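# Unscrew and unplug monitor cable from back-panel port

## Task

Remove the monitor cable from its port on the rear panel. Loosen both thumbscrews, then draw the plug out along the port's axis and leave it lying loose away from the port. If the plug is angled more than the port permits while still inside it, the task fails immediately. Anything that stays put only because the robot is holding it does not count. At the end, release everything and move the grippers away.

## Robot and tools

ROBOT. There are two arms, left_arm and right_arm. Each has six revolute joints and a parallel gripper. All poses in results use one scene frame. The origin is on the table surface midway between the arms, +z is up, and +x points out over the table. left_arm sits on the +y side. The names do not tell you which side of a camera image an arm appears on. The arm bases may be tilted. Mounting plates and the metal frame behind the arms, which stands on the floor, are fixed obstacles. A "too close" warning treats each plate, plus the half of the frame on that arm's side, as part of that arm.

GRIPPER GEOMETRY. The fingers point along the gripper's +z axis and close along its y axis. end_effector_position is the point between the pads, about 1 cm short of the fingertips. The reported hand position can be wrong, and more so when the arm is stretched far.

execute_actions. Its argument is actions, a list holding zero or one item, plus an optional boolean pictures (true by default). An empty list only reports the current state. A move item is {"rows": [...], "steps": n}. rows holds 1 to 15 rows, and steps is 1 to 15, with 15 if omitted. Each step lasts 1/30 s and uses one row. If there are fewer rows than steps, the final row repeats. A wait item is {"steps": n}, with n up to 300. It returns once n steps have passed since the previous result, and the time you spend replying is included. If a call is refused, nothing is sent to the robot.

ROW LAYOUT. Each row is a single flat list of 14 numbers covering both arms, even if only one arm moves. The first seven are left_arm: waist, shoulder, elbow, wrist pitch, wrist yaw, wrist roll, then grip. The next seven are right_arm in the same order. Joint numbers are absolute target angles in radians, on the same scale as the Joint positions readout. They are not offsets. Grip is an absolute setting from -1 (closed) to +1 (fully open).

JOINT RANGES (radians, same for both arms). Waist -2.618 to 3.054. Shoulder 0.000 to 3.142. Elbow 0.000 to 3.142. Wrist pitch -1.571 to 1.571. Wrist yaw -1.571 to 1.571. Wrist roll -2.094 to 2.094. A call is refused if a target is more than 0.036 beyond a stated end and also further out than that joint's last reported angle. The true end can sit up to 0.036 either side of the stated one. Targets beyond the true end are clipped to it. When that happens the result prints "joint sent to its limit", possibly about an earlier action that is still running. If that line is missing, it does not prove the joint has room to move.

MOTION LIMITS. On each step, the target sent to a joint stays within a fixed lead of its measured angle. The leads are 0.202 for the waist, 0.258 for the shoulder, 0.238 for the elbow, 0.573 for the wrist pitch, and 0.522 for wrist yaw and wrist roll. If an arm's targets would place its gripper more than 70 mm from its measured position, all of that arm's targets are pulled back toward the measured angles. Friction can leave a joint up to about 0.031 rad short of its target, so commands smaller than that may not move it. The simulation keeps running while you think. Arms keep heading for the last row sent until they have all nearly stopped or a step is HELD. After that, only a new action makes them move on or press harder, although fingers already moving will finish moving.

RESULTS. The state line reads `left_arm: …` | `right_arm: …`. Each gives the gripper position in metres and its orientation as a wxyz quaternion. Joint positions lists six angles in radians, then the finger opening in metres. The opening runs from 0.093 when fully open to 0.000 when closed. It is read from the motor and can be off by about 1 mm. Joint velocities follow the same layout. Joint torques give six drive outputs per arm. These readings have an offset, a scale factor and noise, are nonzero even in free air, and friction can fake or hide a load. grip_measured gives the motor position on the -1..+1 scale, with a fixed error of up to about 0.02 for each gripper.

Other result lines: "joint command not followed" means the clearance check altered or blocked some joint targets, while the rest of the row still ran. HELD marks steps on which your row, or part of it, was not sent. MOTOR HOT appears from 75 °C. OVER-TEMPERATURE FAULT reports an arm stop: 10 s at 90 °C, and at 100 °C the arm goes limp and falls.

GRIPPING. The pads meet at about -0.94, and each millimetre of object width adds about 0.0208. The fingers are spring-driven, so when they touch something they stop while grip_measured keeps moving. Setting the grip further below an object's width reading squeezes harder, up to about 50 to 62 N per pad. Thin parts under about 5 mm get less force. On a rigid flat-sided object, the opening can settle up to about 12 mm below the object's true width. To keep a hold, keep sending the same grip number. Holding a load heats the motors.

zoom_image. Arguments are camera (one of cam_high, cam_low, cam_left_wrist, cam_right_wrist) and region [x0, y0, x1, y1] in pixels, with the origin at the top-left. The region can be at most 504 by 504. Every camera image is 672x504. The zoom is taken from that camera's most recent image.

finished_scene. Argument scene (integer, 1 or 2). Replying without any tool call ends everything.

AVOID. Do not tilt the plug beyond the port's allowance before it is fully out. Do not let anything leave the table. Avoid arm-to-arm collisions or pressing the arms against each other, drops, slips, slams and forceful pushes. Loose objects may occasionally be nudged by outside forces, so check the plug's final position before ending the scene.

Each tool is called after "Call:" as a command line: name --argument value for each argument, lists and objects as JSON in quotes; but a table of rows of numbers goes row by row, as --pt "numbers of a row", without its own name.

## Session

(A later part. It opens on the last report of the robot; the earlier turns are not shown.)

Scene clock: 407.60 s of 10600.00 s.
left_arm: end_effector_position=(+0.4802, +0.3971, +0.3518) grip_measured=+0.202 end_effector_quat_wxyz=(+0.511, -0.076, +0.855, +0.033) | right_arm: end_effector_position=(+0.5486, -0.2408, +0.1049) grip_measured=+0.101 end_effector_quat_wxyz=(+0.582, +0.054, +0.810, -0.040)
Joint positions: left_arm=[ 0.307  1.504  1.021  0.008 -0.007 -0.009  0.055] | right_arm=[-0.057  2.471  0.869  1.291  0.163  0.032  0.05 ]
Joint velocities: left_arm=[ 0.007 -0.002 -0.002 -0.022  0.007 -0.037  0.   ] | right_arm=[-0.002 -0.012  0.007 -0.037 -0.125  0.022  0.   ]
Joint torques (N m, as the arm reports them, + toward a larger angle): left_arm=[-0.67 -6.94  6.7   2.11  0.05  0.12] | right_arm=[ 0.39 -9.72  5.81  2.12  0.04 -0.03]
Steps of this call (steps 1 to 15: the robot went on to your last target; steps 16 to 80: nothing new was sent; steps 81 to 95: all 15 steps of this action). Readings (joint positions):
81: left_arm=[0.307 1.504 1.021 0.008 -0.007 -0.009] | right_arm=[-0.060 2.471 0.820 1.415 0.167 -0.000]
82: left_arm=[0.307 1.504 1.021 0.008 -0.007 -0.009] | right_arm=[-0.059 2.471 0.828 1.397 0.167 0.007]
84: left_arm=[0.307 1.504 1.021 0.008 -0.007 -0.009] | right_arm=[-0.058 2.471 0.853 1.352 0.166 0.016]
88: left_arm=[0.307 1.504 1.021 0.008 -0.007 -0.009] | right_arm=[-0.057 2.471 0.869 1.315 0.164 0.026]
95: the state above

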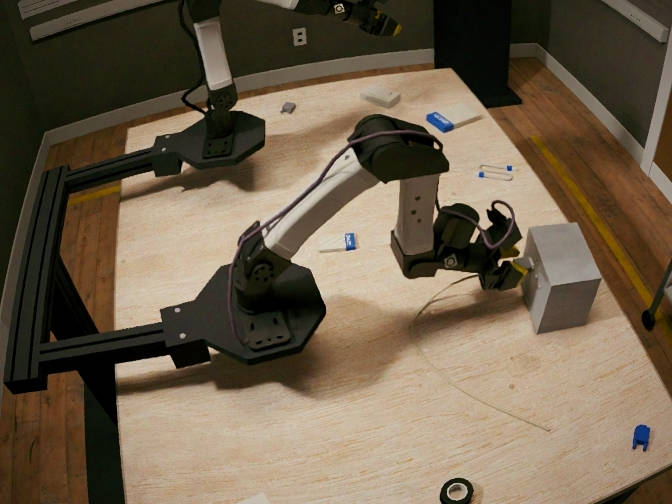

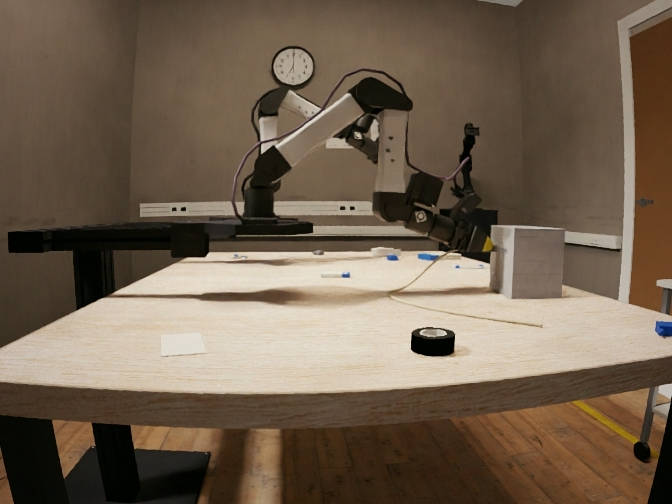

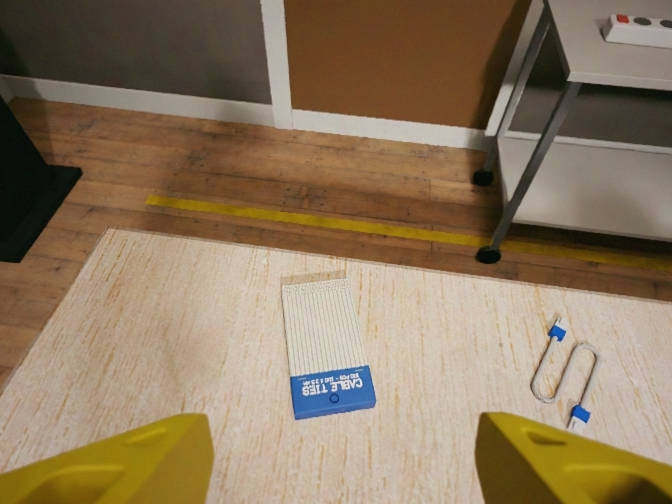

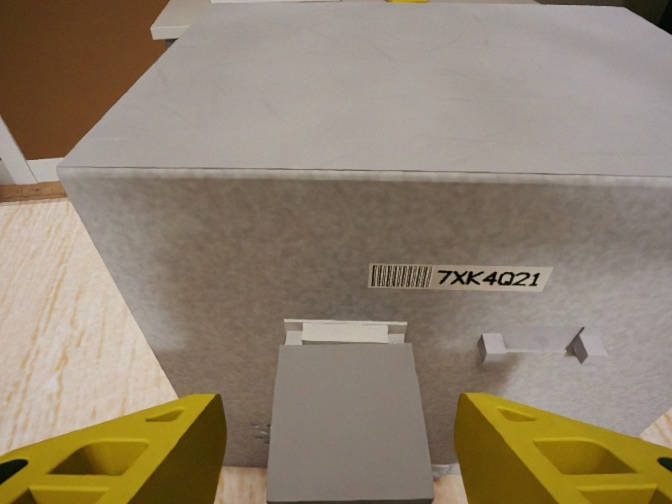

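Call:
execute_actions --actions '[{"rows":[[0.3,1.5,1,0,0,0,0.2,-0.055,2.47,0.87,1.28,0.178,0.055,-0.15],[0.3,1.5,1,0,0,0,0.2,-0.055,2.47,0.87,1.28,0.178,0.055,-0.15],[0.3,1.5,1,0,0,0,0.2,-0.055,2.47,0.87,1.28,0.178,0.055,-0.18],[0.3,1.5,1,0,0,0,0.2,-0.055,2.47,0.87,1.28,0.178,0.055,-0.21],[0.3,1.5,1,0,0,0,0.2,-0.055,2.47,0.87,1.28,0.178,0.055,-0.24],[0.3,1.5,1,0,0,0,0.2,-0.055,2.47,0.87,1.28,0.178,0.055,-0.27],[0.3,1.5,1,0,0,0,0.2,-0.055,2.47,0.87,1.28,0.17,0.055,-0.3],[0.3,1.5,1,0,0,0,0.2,-0.055,2.47,0.87,1.28,0.17,0.055,-0.34],[0.3,1.5,1,0,0,0,0.2,-0.055,2.47,0.87,1.28,0.17,0.055,-0.38]]}]' --pictures false

Call:
execute_actions --actions '[{"rows":[[0.3,1.5,1,0,0,0,0.2,-0.052,2.47,0.852,1.29,0.17,0.055,-0.38],[0.3,1.5,1,0,0,0,0.2,-0.052,2.47,0.848,1.297,0.17,0.055,-0.38],[0.3,1.5,1,0,0,0,0.2,-0.051,2.47,0.844,1.303,0.17,0.055,-0.38],[0.3,1.5,1,0,0,0,0.2,-0.05,2.47,0.84,1.306,0.17,0.055,-0.38]]}]'

Scene clock: 413.17 s of 10600.00 s.
left_arm: end_effector_position=(+0.4802, +0.3971, +0.3518) grip_measured=+0.202 end_effector_quat_wxyz=(+0.511, -0.076, +0.855, +0.033) | right_arm: end_effector_position=(+0.5481, -0.2416, +0.1037) grip_measured=-0.370 end_effector_quat_wxyz=(+0.580, +0.062, +0.811, -0.038)
Joint positions: left_arm=[ 0.307  1.504  1.021  0.008 -0.007 -0.009  0.055] | right_arm=[-0.057  2.471  0.869  1.285  0.168  0.048  0.027]
Joint velocities: left_arm=[-0.012 -0.002  0.012  0.022 -0.051 -0.022 -0.   ] | right_arm=[-0.007 -0.007 -0.002 -0.051  0.007 -0.037  0.001]
Joint torques (N m, as the arm reports them, + toward a larger angle): left_arm=[-0.46 -6.93  6.63  2.08  0.08  0.15] | right_arm=[ 0.17 -9.86  4.51  2.07  0.17  0.02]
Steps of this call (steps 1 to 15: the robot went on to your last target; steps 16 to 90: nothing new was sent; then 2.07 s passed at rest; steps 91 to 105: all 15 steps of this action). Readings (joint positions):
91: left_arm=[0.307 1.504 1.021 0.008 -0.007 -0.009] | right_arm=[-0.057 2.471 0.869 1.286 0.164 0.036]
92: left_arm=[0.307 1.504 1.021 0.008 -0.007 -0.009] | right_arm=[-0.057 2.471 0.869 1.286 0.165 0.038]
94: left_arm=[0.307 1.504 1.021 0.008 -0.007 -0.009] | right_arm=[-0.057 2.471 0.869 1.286 0.167 0.042]
98: left_arm=[0.307 1.504 1.021 0.008 -0.007 -0.009] | right_arm=[-0.057 2.471 0.869 1.285 0.168 0.046]
105: the state above

Scene clock: 413.67 s of 10600.00 s.
left_arm: end_effector_position=(+0.4802, +0.3971, +0.3518) grip_measured=+0.202 end_effector_quat_wxyz=(+0.511, -0.076, +0.855, +0.033) | right_arm: end_effector_position=(+0.5478, -0.2416, +0.1037) grip_measured=-0.370 end_effector_quat_wxyz=(+0.580, +0.062, +0.811, -0.038)
Joint positions: left_arm=[ 0.307  1.504  1.021  0.008 -0.007 -0.009  0.055] | right_arm=[-0.057  2.471  0.868  1.287  0.168  0.048  0.027]
Joint velocities: left_arm=[-0.022 -0.012 -0.002 -0.022 -0.022  0.007 -0.001] | right_arm=[-0.007 -0.007  0.007  0.022 -0.022 -0.022 -0.   ]
Joint torques (N m, as the arm reports them, + toward a larger angle): left_arm=[-0.5  -6.91  6.51  2.09  0.07  0.14] | right_arm=[ 0.43 -9.72  1.71  2.34  0.1   0.05]
Steps of this call (steps 1 to 15: all 15 steps of this action). Readings (joint positions):
1: left_arm=[0.307 1.504 1.021 0.008 -0.007 -0.009] | right_arm=[-0.057 2.471 0.869 1.285 0.168 0.048]
2: left_arm=[0.307 1.504 1.021 0.008 -0.007 -0.009] | right_arm=[-0.057 2.471 0.869 1.285 0.168 0.048]
4: left_arm=[0.307 1.504 1.021 0.008 -0.007 -0.009] | right_arm=[-0.057 2.471 0.868 1.287 0.168 0.048]
8: left_arm=[0.307 1.504 1.021 0.008 -0.007 -0.009] | right_arm=[-0.057 2.471 0.868 1.287 0.168 0.048]
15: the state above

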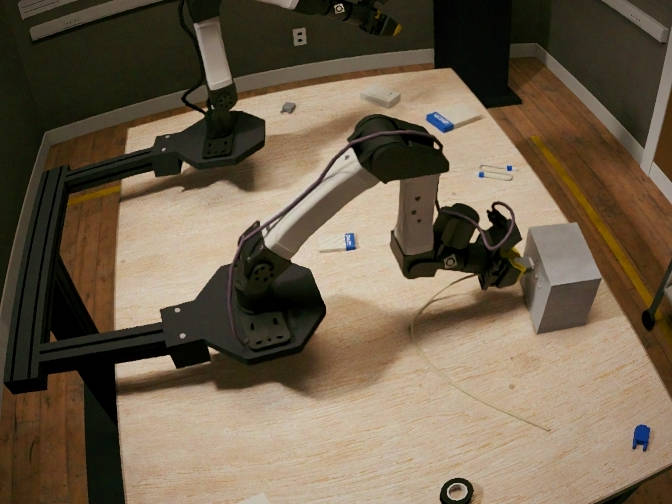

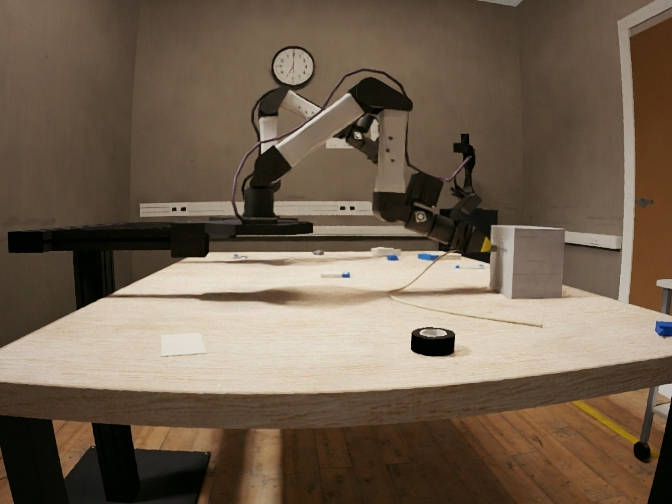

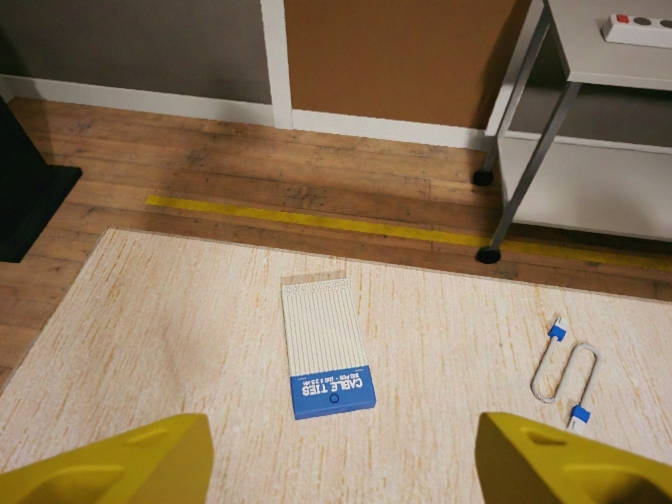

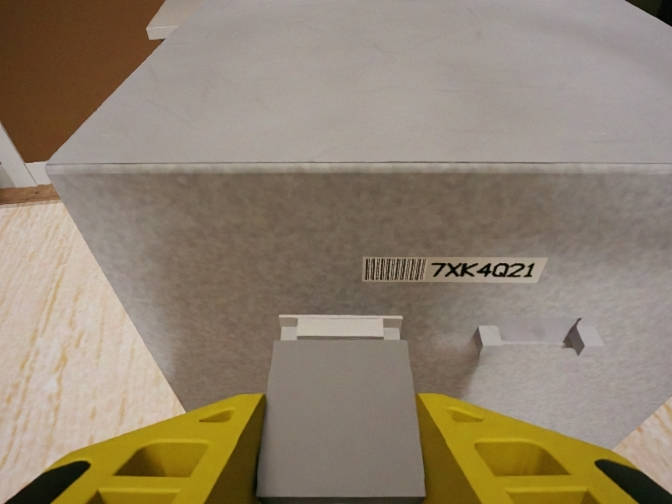

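Call:
execute_actions --actions '[{"rows":[[0.3,1.5,1,0,0,0,0.2,-0.055,2.47,0.835,1.28,0.16,0.055,-0.44],[0.3,1.5,1,0,0,0,0.2,-0.055,2.47,0.83,1.27,0.16,0.055,-0.44],[0.3,1.5,1,0,0,0,0.2,-0.055,2.47,0.825,1.27,0.16,0.055,-0.44],[0.3,1.5,1,0,0,0,0.2,-0.055,2.47,0.82,1.27,0.16,0.055,-0.44]]}]' --pictures false

Scene clock: 417.20 s of 10600.00 s.
left_arm: end_effector_position=(+0.4802, +0.3971, +0.3518) grip_measured=+0.202 end_effector_quat_wxyz=(+0.511, -0.076, +0.855, +0.033) | right_arm: end_effector_position=(+0.5457, -0.2416, +0.1029) grip_measured=-0.424 end_effector_quat_wxyz=(+0.580, +0.062, +0.812, -0.037)
Joint positions: left_arm=[ 0.307  1.504  1.021  0.008 -0.007 -0.009  0.055] | right_arm=[-0.057  2.471  0.86   1.292  0.167  0.048  0.025]
Joint velocities: left_arm=[ 0.012 -0.002  0.007 -0.022  0.022  0.007 -0.001] | right_arm=[ 0.002 -0.022 -0.012  0.007  0.022 -0.095 -0.001]
Joint torques (N m, as the arm reports them, + toward a larger angle): left_arm=[-0.48 -6.99  6.58  2.06  0.06  0.15] | right_arm=[-0.03 -9.97  0.59  1.92  0.04  0.  ]
Steps of this call (steps 1 to 15: the robot went on to your last target; steps 16 to 90: nothing new was sent; then 0.03 s passed at rest; steps 91 to 105: all 15 steps of this action). Readings (joint positions):
91: left_arm=[0.307 1.504 1.021 0.008 -0.007 -0.009] | right_arm=[-0.057 2.471 0.868 1.287 0.168 0.048]
92: left_arm=[0.307 1.504 1.021 0.008 -0.007 -0.009] | right_arm=[-0.057 2.471 0.868 1.286 0.167 0.048]
94: left_arm=[0.307 1.504 1.021 0.008 -0.007 -0.009] | right_arm=[-0.057 2.471 0.865 1.287 0.167 0.048]
98: left_arm=[0.307 1.504 1.021 0.008 -0.007 -0.009] | right_arm=[-0.057 2.471 0.860 1.292 0.167 0.048]
105: the state above

Call:
execute_actions --actions '[{"rows":[[0.3,1.5,1,0,0,0,0.2,-0.053,2.47,0.817,1.285,0.16,0.055,-0.44],[0.3,1.5,1,0,0,0,0.2,-0.053,2.47,0.814,1.292,0.16,0.055,-0.44],[0.3,1.5,1,0,0,0,0.2,-0.052,2.47,0.811,1.299,0.16,0.055,-0.44],[0.3,1.5,1,0,0,0,0.2,-0.052,2.47,0.808,1.306,0.16,0.055,-0.44],[0.3,1.5,1,0,0,0,0.2,-0.051,2.47,0.805,1.313,0.16,0.055,-0.44],[0.3,1.5,1,0,0,0,0.2,-0.05,2.47,0.802,1.32,0.16,0.055,-0.44]]}]'

Scene clock: 420.63 s of 10600.00 s.
left_arm: end_effector_position=(+0.4802, +0.3971, +0.3518) grip_measured=+0.202 end_effector_quat_wxyz=(+0.511, -0.076, +0.855, +0.033) | right_arm: end_effector_position=(+0.5311, -0.2414, +0.0929) grip_measured=-0.425 end_effector_quat_wxyz=(+0.565, +0.060, +0.822, -0.037)
Joint positions: left_arm=[ 0.307  1.504  1.021  0.008 -0.007 -0.009  0.055] | right_arm=[-0.057  2.471  0.813  1.304  0.165  0.049  0.025]
Joint velocities: left_arm=[-0.002 -0.002  0.007  0.007 -0.022  0.022 -0.   ] | right_arm=[-0.012  0.007  0.017 -0.007 -0.022 -0.037 -0.   ]
Joint torques (N m, as the arm reports them, + toward a larger angle): left_arm=[-0.64 -6.92  6.56  2.1   0.08  0.12] | right_arm=[ 0.57 -9.34  3.01  2.32  0.02 -0.03]
Steps of this call (steps 1 to 15: the robot went on to your last target; steps 16 to 88: nothing new was sent; steps 89 to 103: all 15 steps of this action). Readings (joint positions):
89: left_arm=[0.307 1.504 1.021 0.008 -0.007 -0.009] | right_arm=[-0.057 2.471 0.860 1.293 0.166 0.048]
90: left_arm=[0.307 1.504 1.021 0.008 -0.007 -0.009] | right_arm=[-0.057 2.471 0.860 1.294 0.166 0.048]
92: left_arm=[0.307 1.504 1.021 0.008 -0.007 -0.009] | right_arm=[-0.057 2.471 0.853 1.300 0.166 0.048]
96: left_arm=[0.307 1.504 1.021 0.008 -0.007 -0.009] | right_arm=[-0.057 2.471 0.819 1.306 0.165 0.049]
103: the state above

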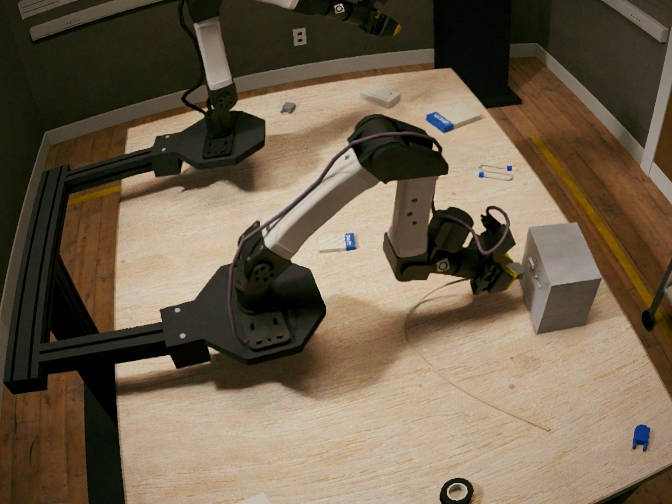

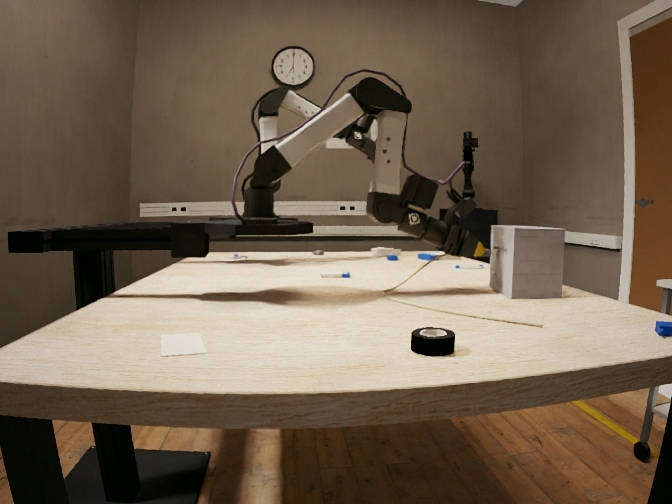

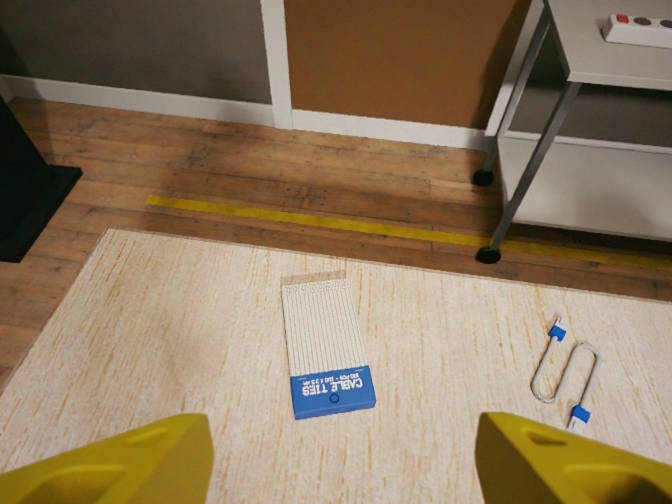

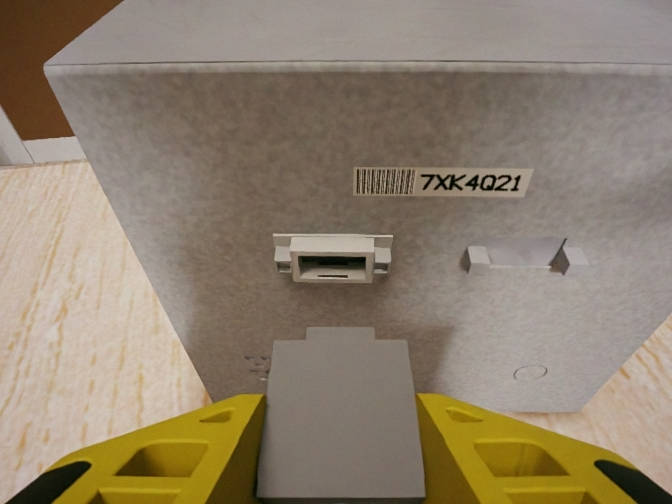

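Call:
execute_actions --actions '[{"rows":[[0.3,1.5,1,0,0,0,0.2,-0.055,2.5,0.81,1.51,0.16,0.055,-0.44],[0.3,1.5,1,0,0,0,0.2,-0.055,2.53,0.81,1.51,0.16,0.055,-0.44],[0.3,1.5,1,0,0,0,0.2,-0.055,2.56,0.81,1.51,0.16,0.055,-0.44],[0.3,1.5,1,0,0,0,0.2,-0.055,2.59,0.81,1.51,0.16,0.055,-0.44],[0.3,1.5,1,0,0,0,0.2,-0.055,2.62,0.81,1.51,0.16,0.055,-0.44],[0.3,1.5,1,0,0,0,0.2,-0.055,2.65,0.81,1.51,0.16,0.055,-0.44],[0.3,1.5,1,0,0,0,0.2,-0.055,2.68,0.81,1.51,0.16,0.055,-0.44],[0.3,1.5,1,0,0,0,0.2,-0.055,2.7,0.81,1.51,0.16,0.055,-0.44],[0.3,1.5,1,0,0,0,0.2,-0.055,2.72,0.81,1.51,0.16,0.055,-0.44]]}]' --pictures false

Call:
execute_actions --actions '[{"rows":[[0.3,1.5,1,0,0,0,0.2,-0.055,2.72,0.81,1.46,0.16,0.055,-0.44]]}]'

Scene clock: 425.27 s of 10600.00 s.
left_arm: end_effector_position=(+0.4802, +0.3971, +0.3518) grip_measured=+0.202 end_effector_quat_wxyz=(+0.511, -0.076, +0.855, +0.033) | right_arm: end_effector_position=(+0.4925, -0.2410, +0.0158) grip_measured=-0.425 end_effector_quat_wxyz=(+0.532, +0.058, +0.844, -0.040)
Joint positions: left_arm=[ 0.307  1.504  1.021  0.008 -0.007 -0.009  0.055] | right_arm=[-0.057  2.731  0.813  1.486  0.165  0.05   0.025]
Joint velocities: left_arm=[-0.017  0.002 -0.002 -0.037  0.022  0.007 -0.001] | right_arm=[ 0.012 -0.017  0.007  0.007 -0.037 -0.066 -0.001]
Joint torques (N m, as the arm reports them, + toward a larger angle): left_arm=[-0.5  -6.99  6.66  2.08  0.06  0.12] | right_arm=[-0.24 -9.99  1.71  2.32  0.11 -0.06]
Steps of this call (steps 1 to 15: the robot went on to your last target; steps 16 to 90: nothing new was sent; then 1.13 s passed at rest; steps 91 to 105: all 15 steps of this action). Readings (joint positions):
91: left_arm=[0.307 1.504 1.021 0.008 -0.007 -0.009] | right_arm=[-0.057 2.476 0.813 1.327 0.165 0.049]
92: left_arm=[0.307 1.504 1.021 0.008 -0.007 -0.009] | right_arm=[-0.057 2.487 0.813 1.363 0.165 0.049]
94: left_arm=[0.307 1.504 1.021 0.008 -0.007 -0.009] | right_arm=[-0.057 2.520 0.813 1.425 0.165 0.049]
98: left_arm=[0.307 1.504 1.021 0.008 -0.007 -0.009] | right_arm=[-0.057 2.636 0.813 1.481 0.165 0.049]
105: the state above

Scene clock: 425.77 s of 10600.00 s.
left_arm: end_effector_position=(+0.4802, +0.3971, +0.3518) grip_measured=+0.202 end_effector_quat_wxyz=(+0.511, -0.076, +0.855, +0.033) | right_arm: end_effector_position=(+0.4915, -0.2409, +0.0139) grip_measured=-0.425 end_effector_quat_wxyz=(+0.529, +0.058, +0.846, -0.040)
Joint positions: left_arm=[ 0.307  1.504  1.021  0.008 -0.007 -0.009  0.055] | right_arm=[-0.057  2.731  0.813  1.477  0.165  0.051  0.025]
Joint velocities: left_arm=[-0.012 -0.002 -0.007  0.022 -0.022  0.022 -0.001] | right_arm=[-0.002  0.007  0.002  0.037 -0.022 -0.007  0.001]
Joint torques (N m, as the arm reports them, + toward a larger angle): left_arm=[-0.58 -7.09  6.65  2.11  0.07  0.1 ] | right_arm=[ 0.   -9.98  1.87  1.88  0.08 -0.04]
Steps of this call (steps 1 to 15: all 15 steps of this action). Readings (joint positions):
1: left_arm=[0.307 1.504 1.021 0.008 -0.007 -0.009] | right_arm=[-0.057 2.731 0.813 1.482 0.165 0.050]
2: left_arm=[0.307 1.504 1.021 0.008 -0.007 -0.009] | right_arm=[-0.057 2.731 0.813 1.478 0.165 0.050]
4: left_arm=[0.307 1.504 1.021 0.008 -0.007 -0.009] | right_arm=[-0.057 2.731 0.813 1.477 0.165 0.051]
8: left_arm=[0.307 1.504 1.021 0.008 -0.007 -0.009] | right_arm=[-0.057 2.731 0.813 1.477 0.165 0.051]
15: the state above

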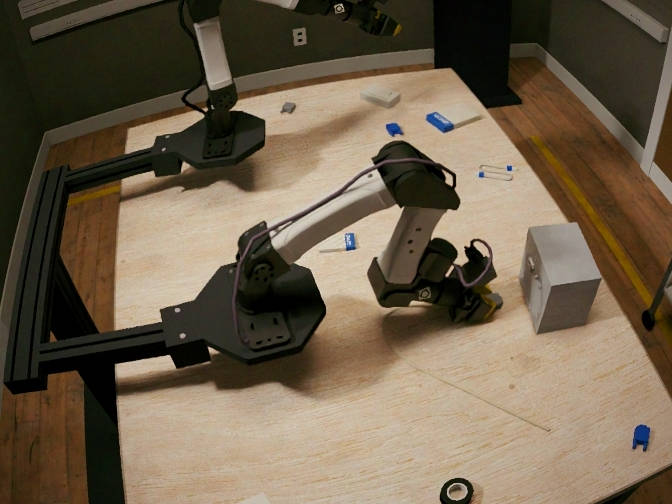

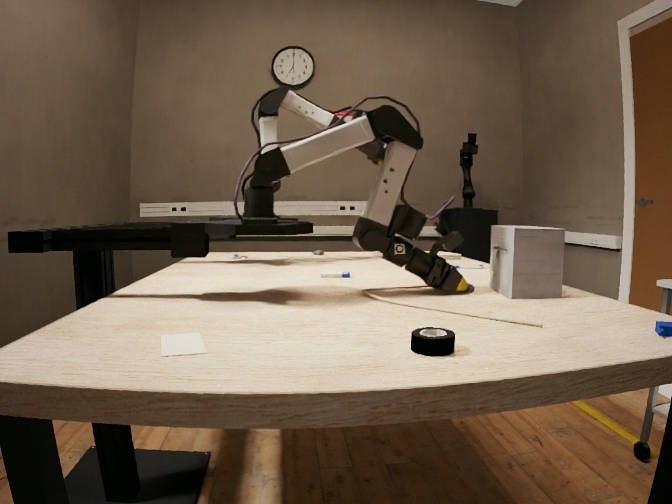

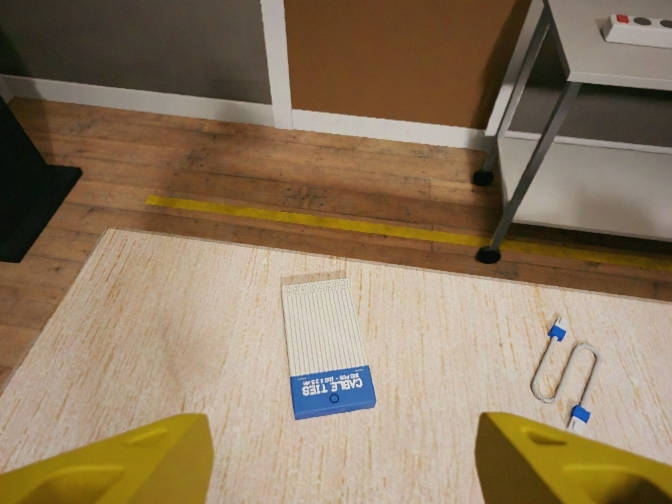

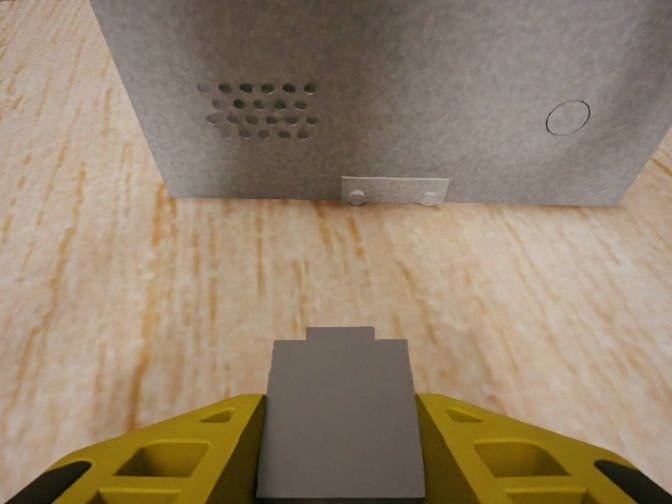

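Call:
execute_actions --actions '[{"rows":[[0.3,1.5,1,0,0,0,0.2,-0.055,2.72,0.81,1.48,0.16,0.055,0.2]],"steps":5}]' --pictures false

Call:
execute_actions --actions '[{"rows":[[0.3,1.5,1,0,0,0,0.2,-0.055,2.6,0.78,1.48,0.16,0.055,0.2],[0.3,1.5,1,0,0,0,0.2,-0.055,2.6,0.76,1.48,0.16,0.055,0.2],[0.3,1.5,1,0,0,0,0.2,-0.055,2.3,0.6,1.48,0.16,0.055,0.2]]}]' --pictures false

Call:
execute_actions --actions '[{"steps":15}]'

Call:
finished_scene --scene 1

Scene clock: 429.43 s of 10600.00 s.
left_arm: end_effector_position=(+0.4802, +0.3971, +0.3518) grip_measured=+0.202 end_effector_quat_wxyz=(+0.511, -0.076, +0.855, +0.033) | right_arm: end_effector_position=(+0.4916, -0.2409, +0.0140) grip_measured=+0.197 end_effector_quat_wxyz=(+0.529, +0.058, +0.846, -0.040)
Joint positions: left_arm=[ 0.307  1.504  1.021  0.008 -0.007 -0.009  0.055] | right_arm=[-0.057  2.731  0.813  1.477  0.165  0.051  0.055]
Joint velocities: left_arm=[-0.002  0.012  0.002 -0.007 -0.051  0.007 -0.001] | right_arm=[-0.002 -0.007 -0.002 -0.007 -0.037  0.037  0.004]
Joint torques (N m, as the arm reports them, + toward a larger angle): left_arm=[-0.56 -7.14  6.71  2.09  0.07  0.15] | right_arm=[  0.09 -10.12   1.89   2.06   0.13   0.06]
Steps of this call (steps 1 to 15: the robot went on to your last target; steps 16 to 90: nothing new was sent; then 0.50 s passed at rest; steps 91 to 95: all 5 steps of this action). Readings (joint positions):
91: left_arm=[0.307 1.504 1.021 0.008 -0.007 -0.009] | right_arm=[-0.057 2.731 0.813 1.477 0.165 0.051]
92: left_arm=[0.307 1.504 1.021 0.008 -0.007 -0.009] | right_arm=[-0.057 2.731 0.813 1.477 0.165 0.051]
94: left_arm=[0.307 1.504 1.021 0.008 -0.007 -0.009] | right_arm=[-0.057 2.731 0.813 1.477 0.165 0.051]
95: the state above

Scene clock: 429.93 s of 10600.00 s.
left_arm: end_effector_position=(+0.4802, +0.3971, +0.3518) grip_measured=+0.202 end_effector_quat_wxyz=(+0.511, -0.076, +0.855, +0.033) | right_arm: end_effector_position=(+0.5073, -0.2434, +0.1689) grip_measured=+0.199 end_effector_quat_wxyz=(+0.635, +0.067, +0.769, -0.030)
Joint positions: left_arm=[ 0.307  1.504  1.021  0.008 -0.007 -0.009  0.055] | right_arm=[-0.057  2.287  0.619  1.492  0.164  0.051  0.055]
Joint velocities: left_arm=[-0.017 -0.017 -0.007 -0.007 -0.051 -0.066  0.001] | right_arm=[-0.007  0.051 -0.002 -0.037 -0.022 -0.11  -0.001]
Joint torques (N m, as the arm reports them, + toward a larger angle): left_arm=[-0.57 -7.    6.59  2.09  0.05  0.14] | right_arm=[-0.03 -7.88  2.39  2.2   0.1  -0.02]
Steps of this call (steps 1 to 15: all 15 steps of this action). Readings (joint positions):
1: left_arm=[0.307 1.504 1.021 0.008 -0.007 -0.009] | right_arm=[-0.057 2.716 0.807 1.466 0.165 0.051]
2: left_arm=[0.307 1.504 1.021 0.008 -0.007 -0.009] | right_arm=[-0.057 2.691 0.792 1.455 0.165 0.051]
4: left_arm=[0.307 1.504 1.021 0.008 -0.007 -0.009] | right_arm=[-0.057 2.562 0.691 1.436 0.164 0.051]
8: left_arm=[0.307 1.504 1.021 0.008 -0.007 -0.009] | right_arm=[-0.057 2.320 0.619 1.467 0.164 0.051]
15: the state above

Scene clock: 430.43 s of 10600.00 s.
left_arm: end_effector_position=(+0.4802, +0.3971, +0.3518) grip_measured=+0.202 end_effector_quat_wxyz=(+0.511, -0.076, +0.855, +0.033) | right_arm: end_effector_position=(+0.5067, -0.2434, +0.1659) grip_measured=+0.199 end_effector_quat_wxyz=(+0.631, +0.066, +0.772, -0.030)
Joint positions: left_arm=[ 0.307  1.504  1.021  0.008 -0.007 -0.009  0.055] | right_arm=[-0.057  2.289  0.619  1.483  0.164  0.051  0.055]
Joint velocities: left_arm=[-0.017 -0.002 -0.002 -0.007 -0.007 -0.066  0.001] | right_arm=[-0.017 -0.007 -0.002 -0.022 -0.051 -0.022  0.001]
Joint torques (N m, as the arm reports them, + toward a larger angle): left_arm=[-0.63 -6.99  6.59  2.1   0.06  0.1 ] | right_arm=[-0.19 -7.83  2.42  2.09  0.06 -0.02]
Steps of this call (steps 1 to 15: the robot went on to your last target). Readings (joint positions):
1: left_arm=[0.307 1.504 1.021 0.008 -0.007 -0.009] | right_arm=[-0.057 2.289 0.619 1.489 0.164 0.051]
2: left_arm=[0.307 1.504 1.021 0.008 -0.007 -0.009] | right_arm=[-0.057 2.289 0.619 1.487 0.164 0.051]
4: left_arm=[0.307 1.504 1.021 0.008 -0.007 -0.009] | right_arm=[-0.057 2.289 0.619 1.485 0.164 0.051]
8: left_arm=[0.307 1.504 1.021 0.008 -0.007 -0.009] | right_arm=[-0.057 2.289 0.619 1.484 0.164 0.051]
15: the state above
All arms were judged still, so your last target was given up. Only a new action makes them travel on or press farther. Fingers that are still opening or closing keep moving.

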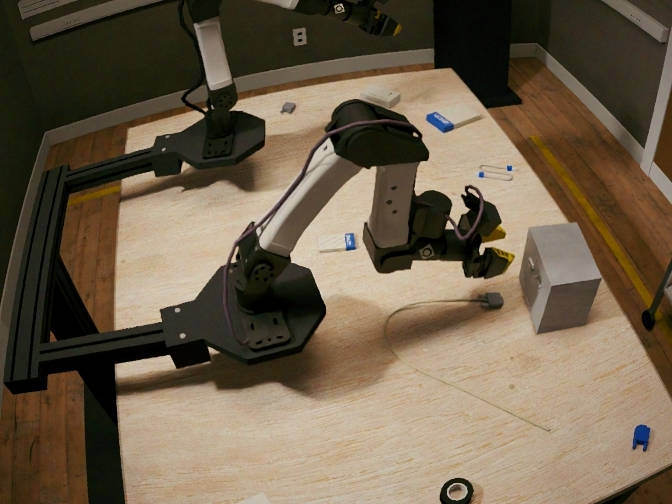

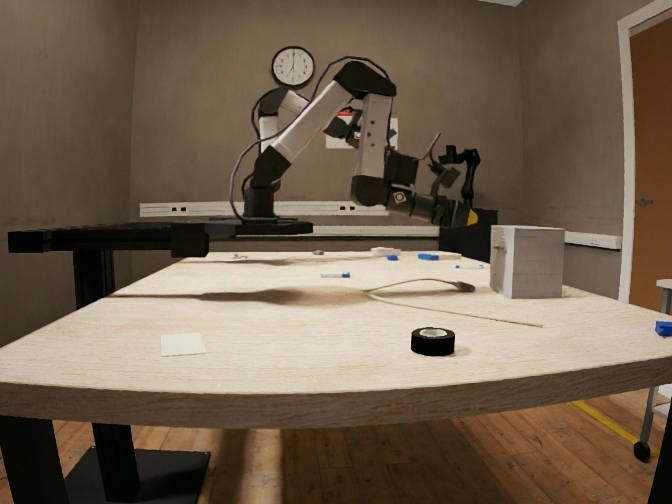

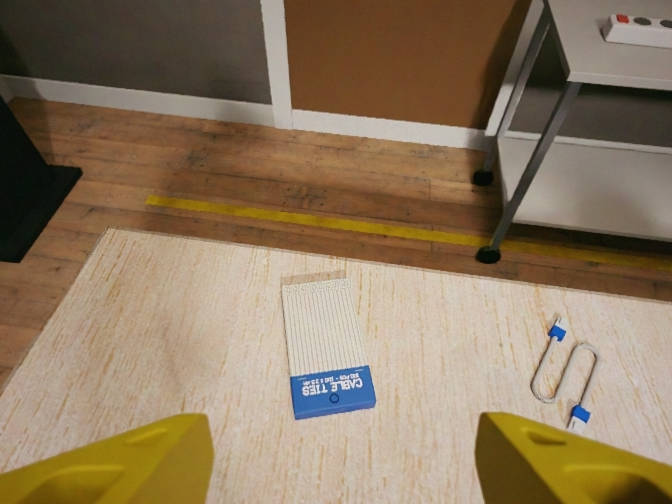

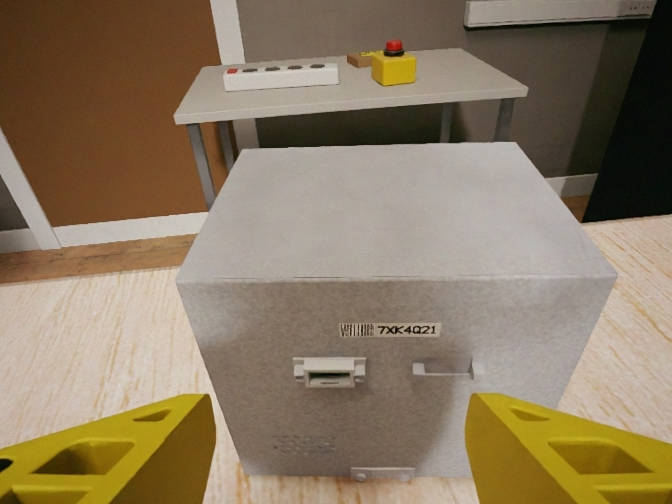

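The scene is finished: the task was done.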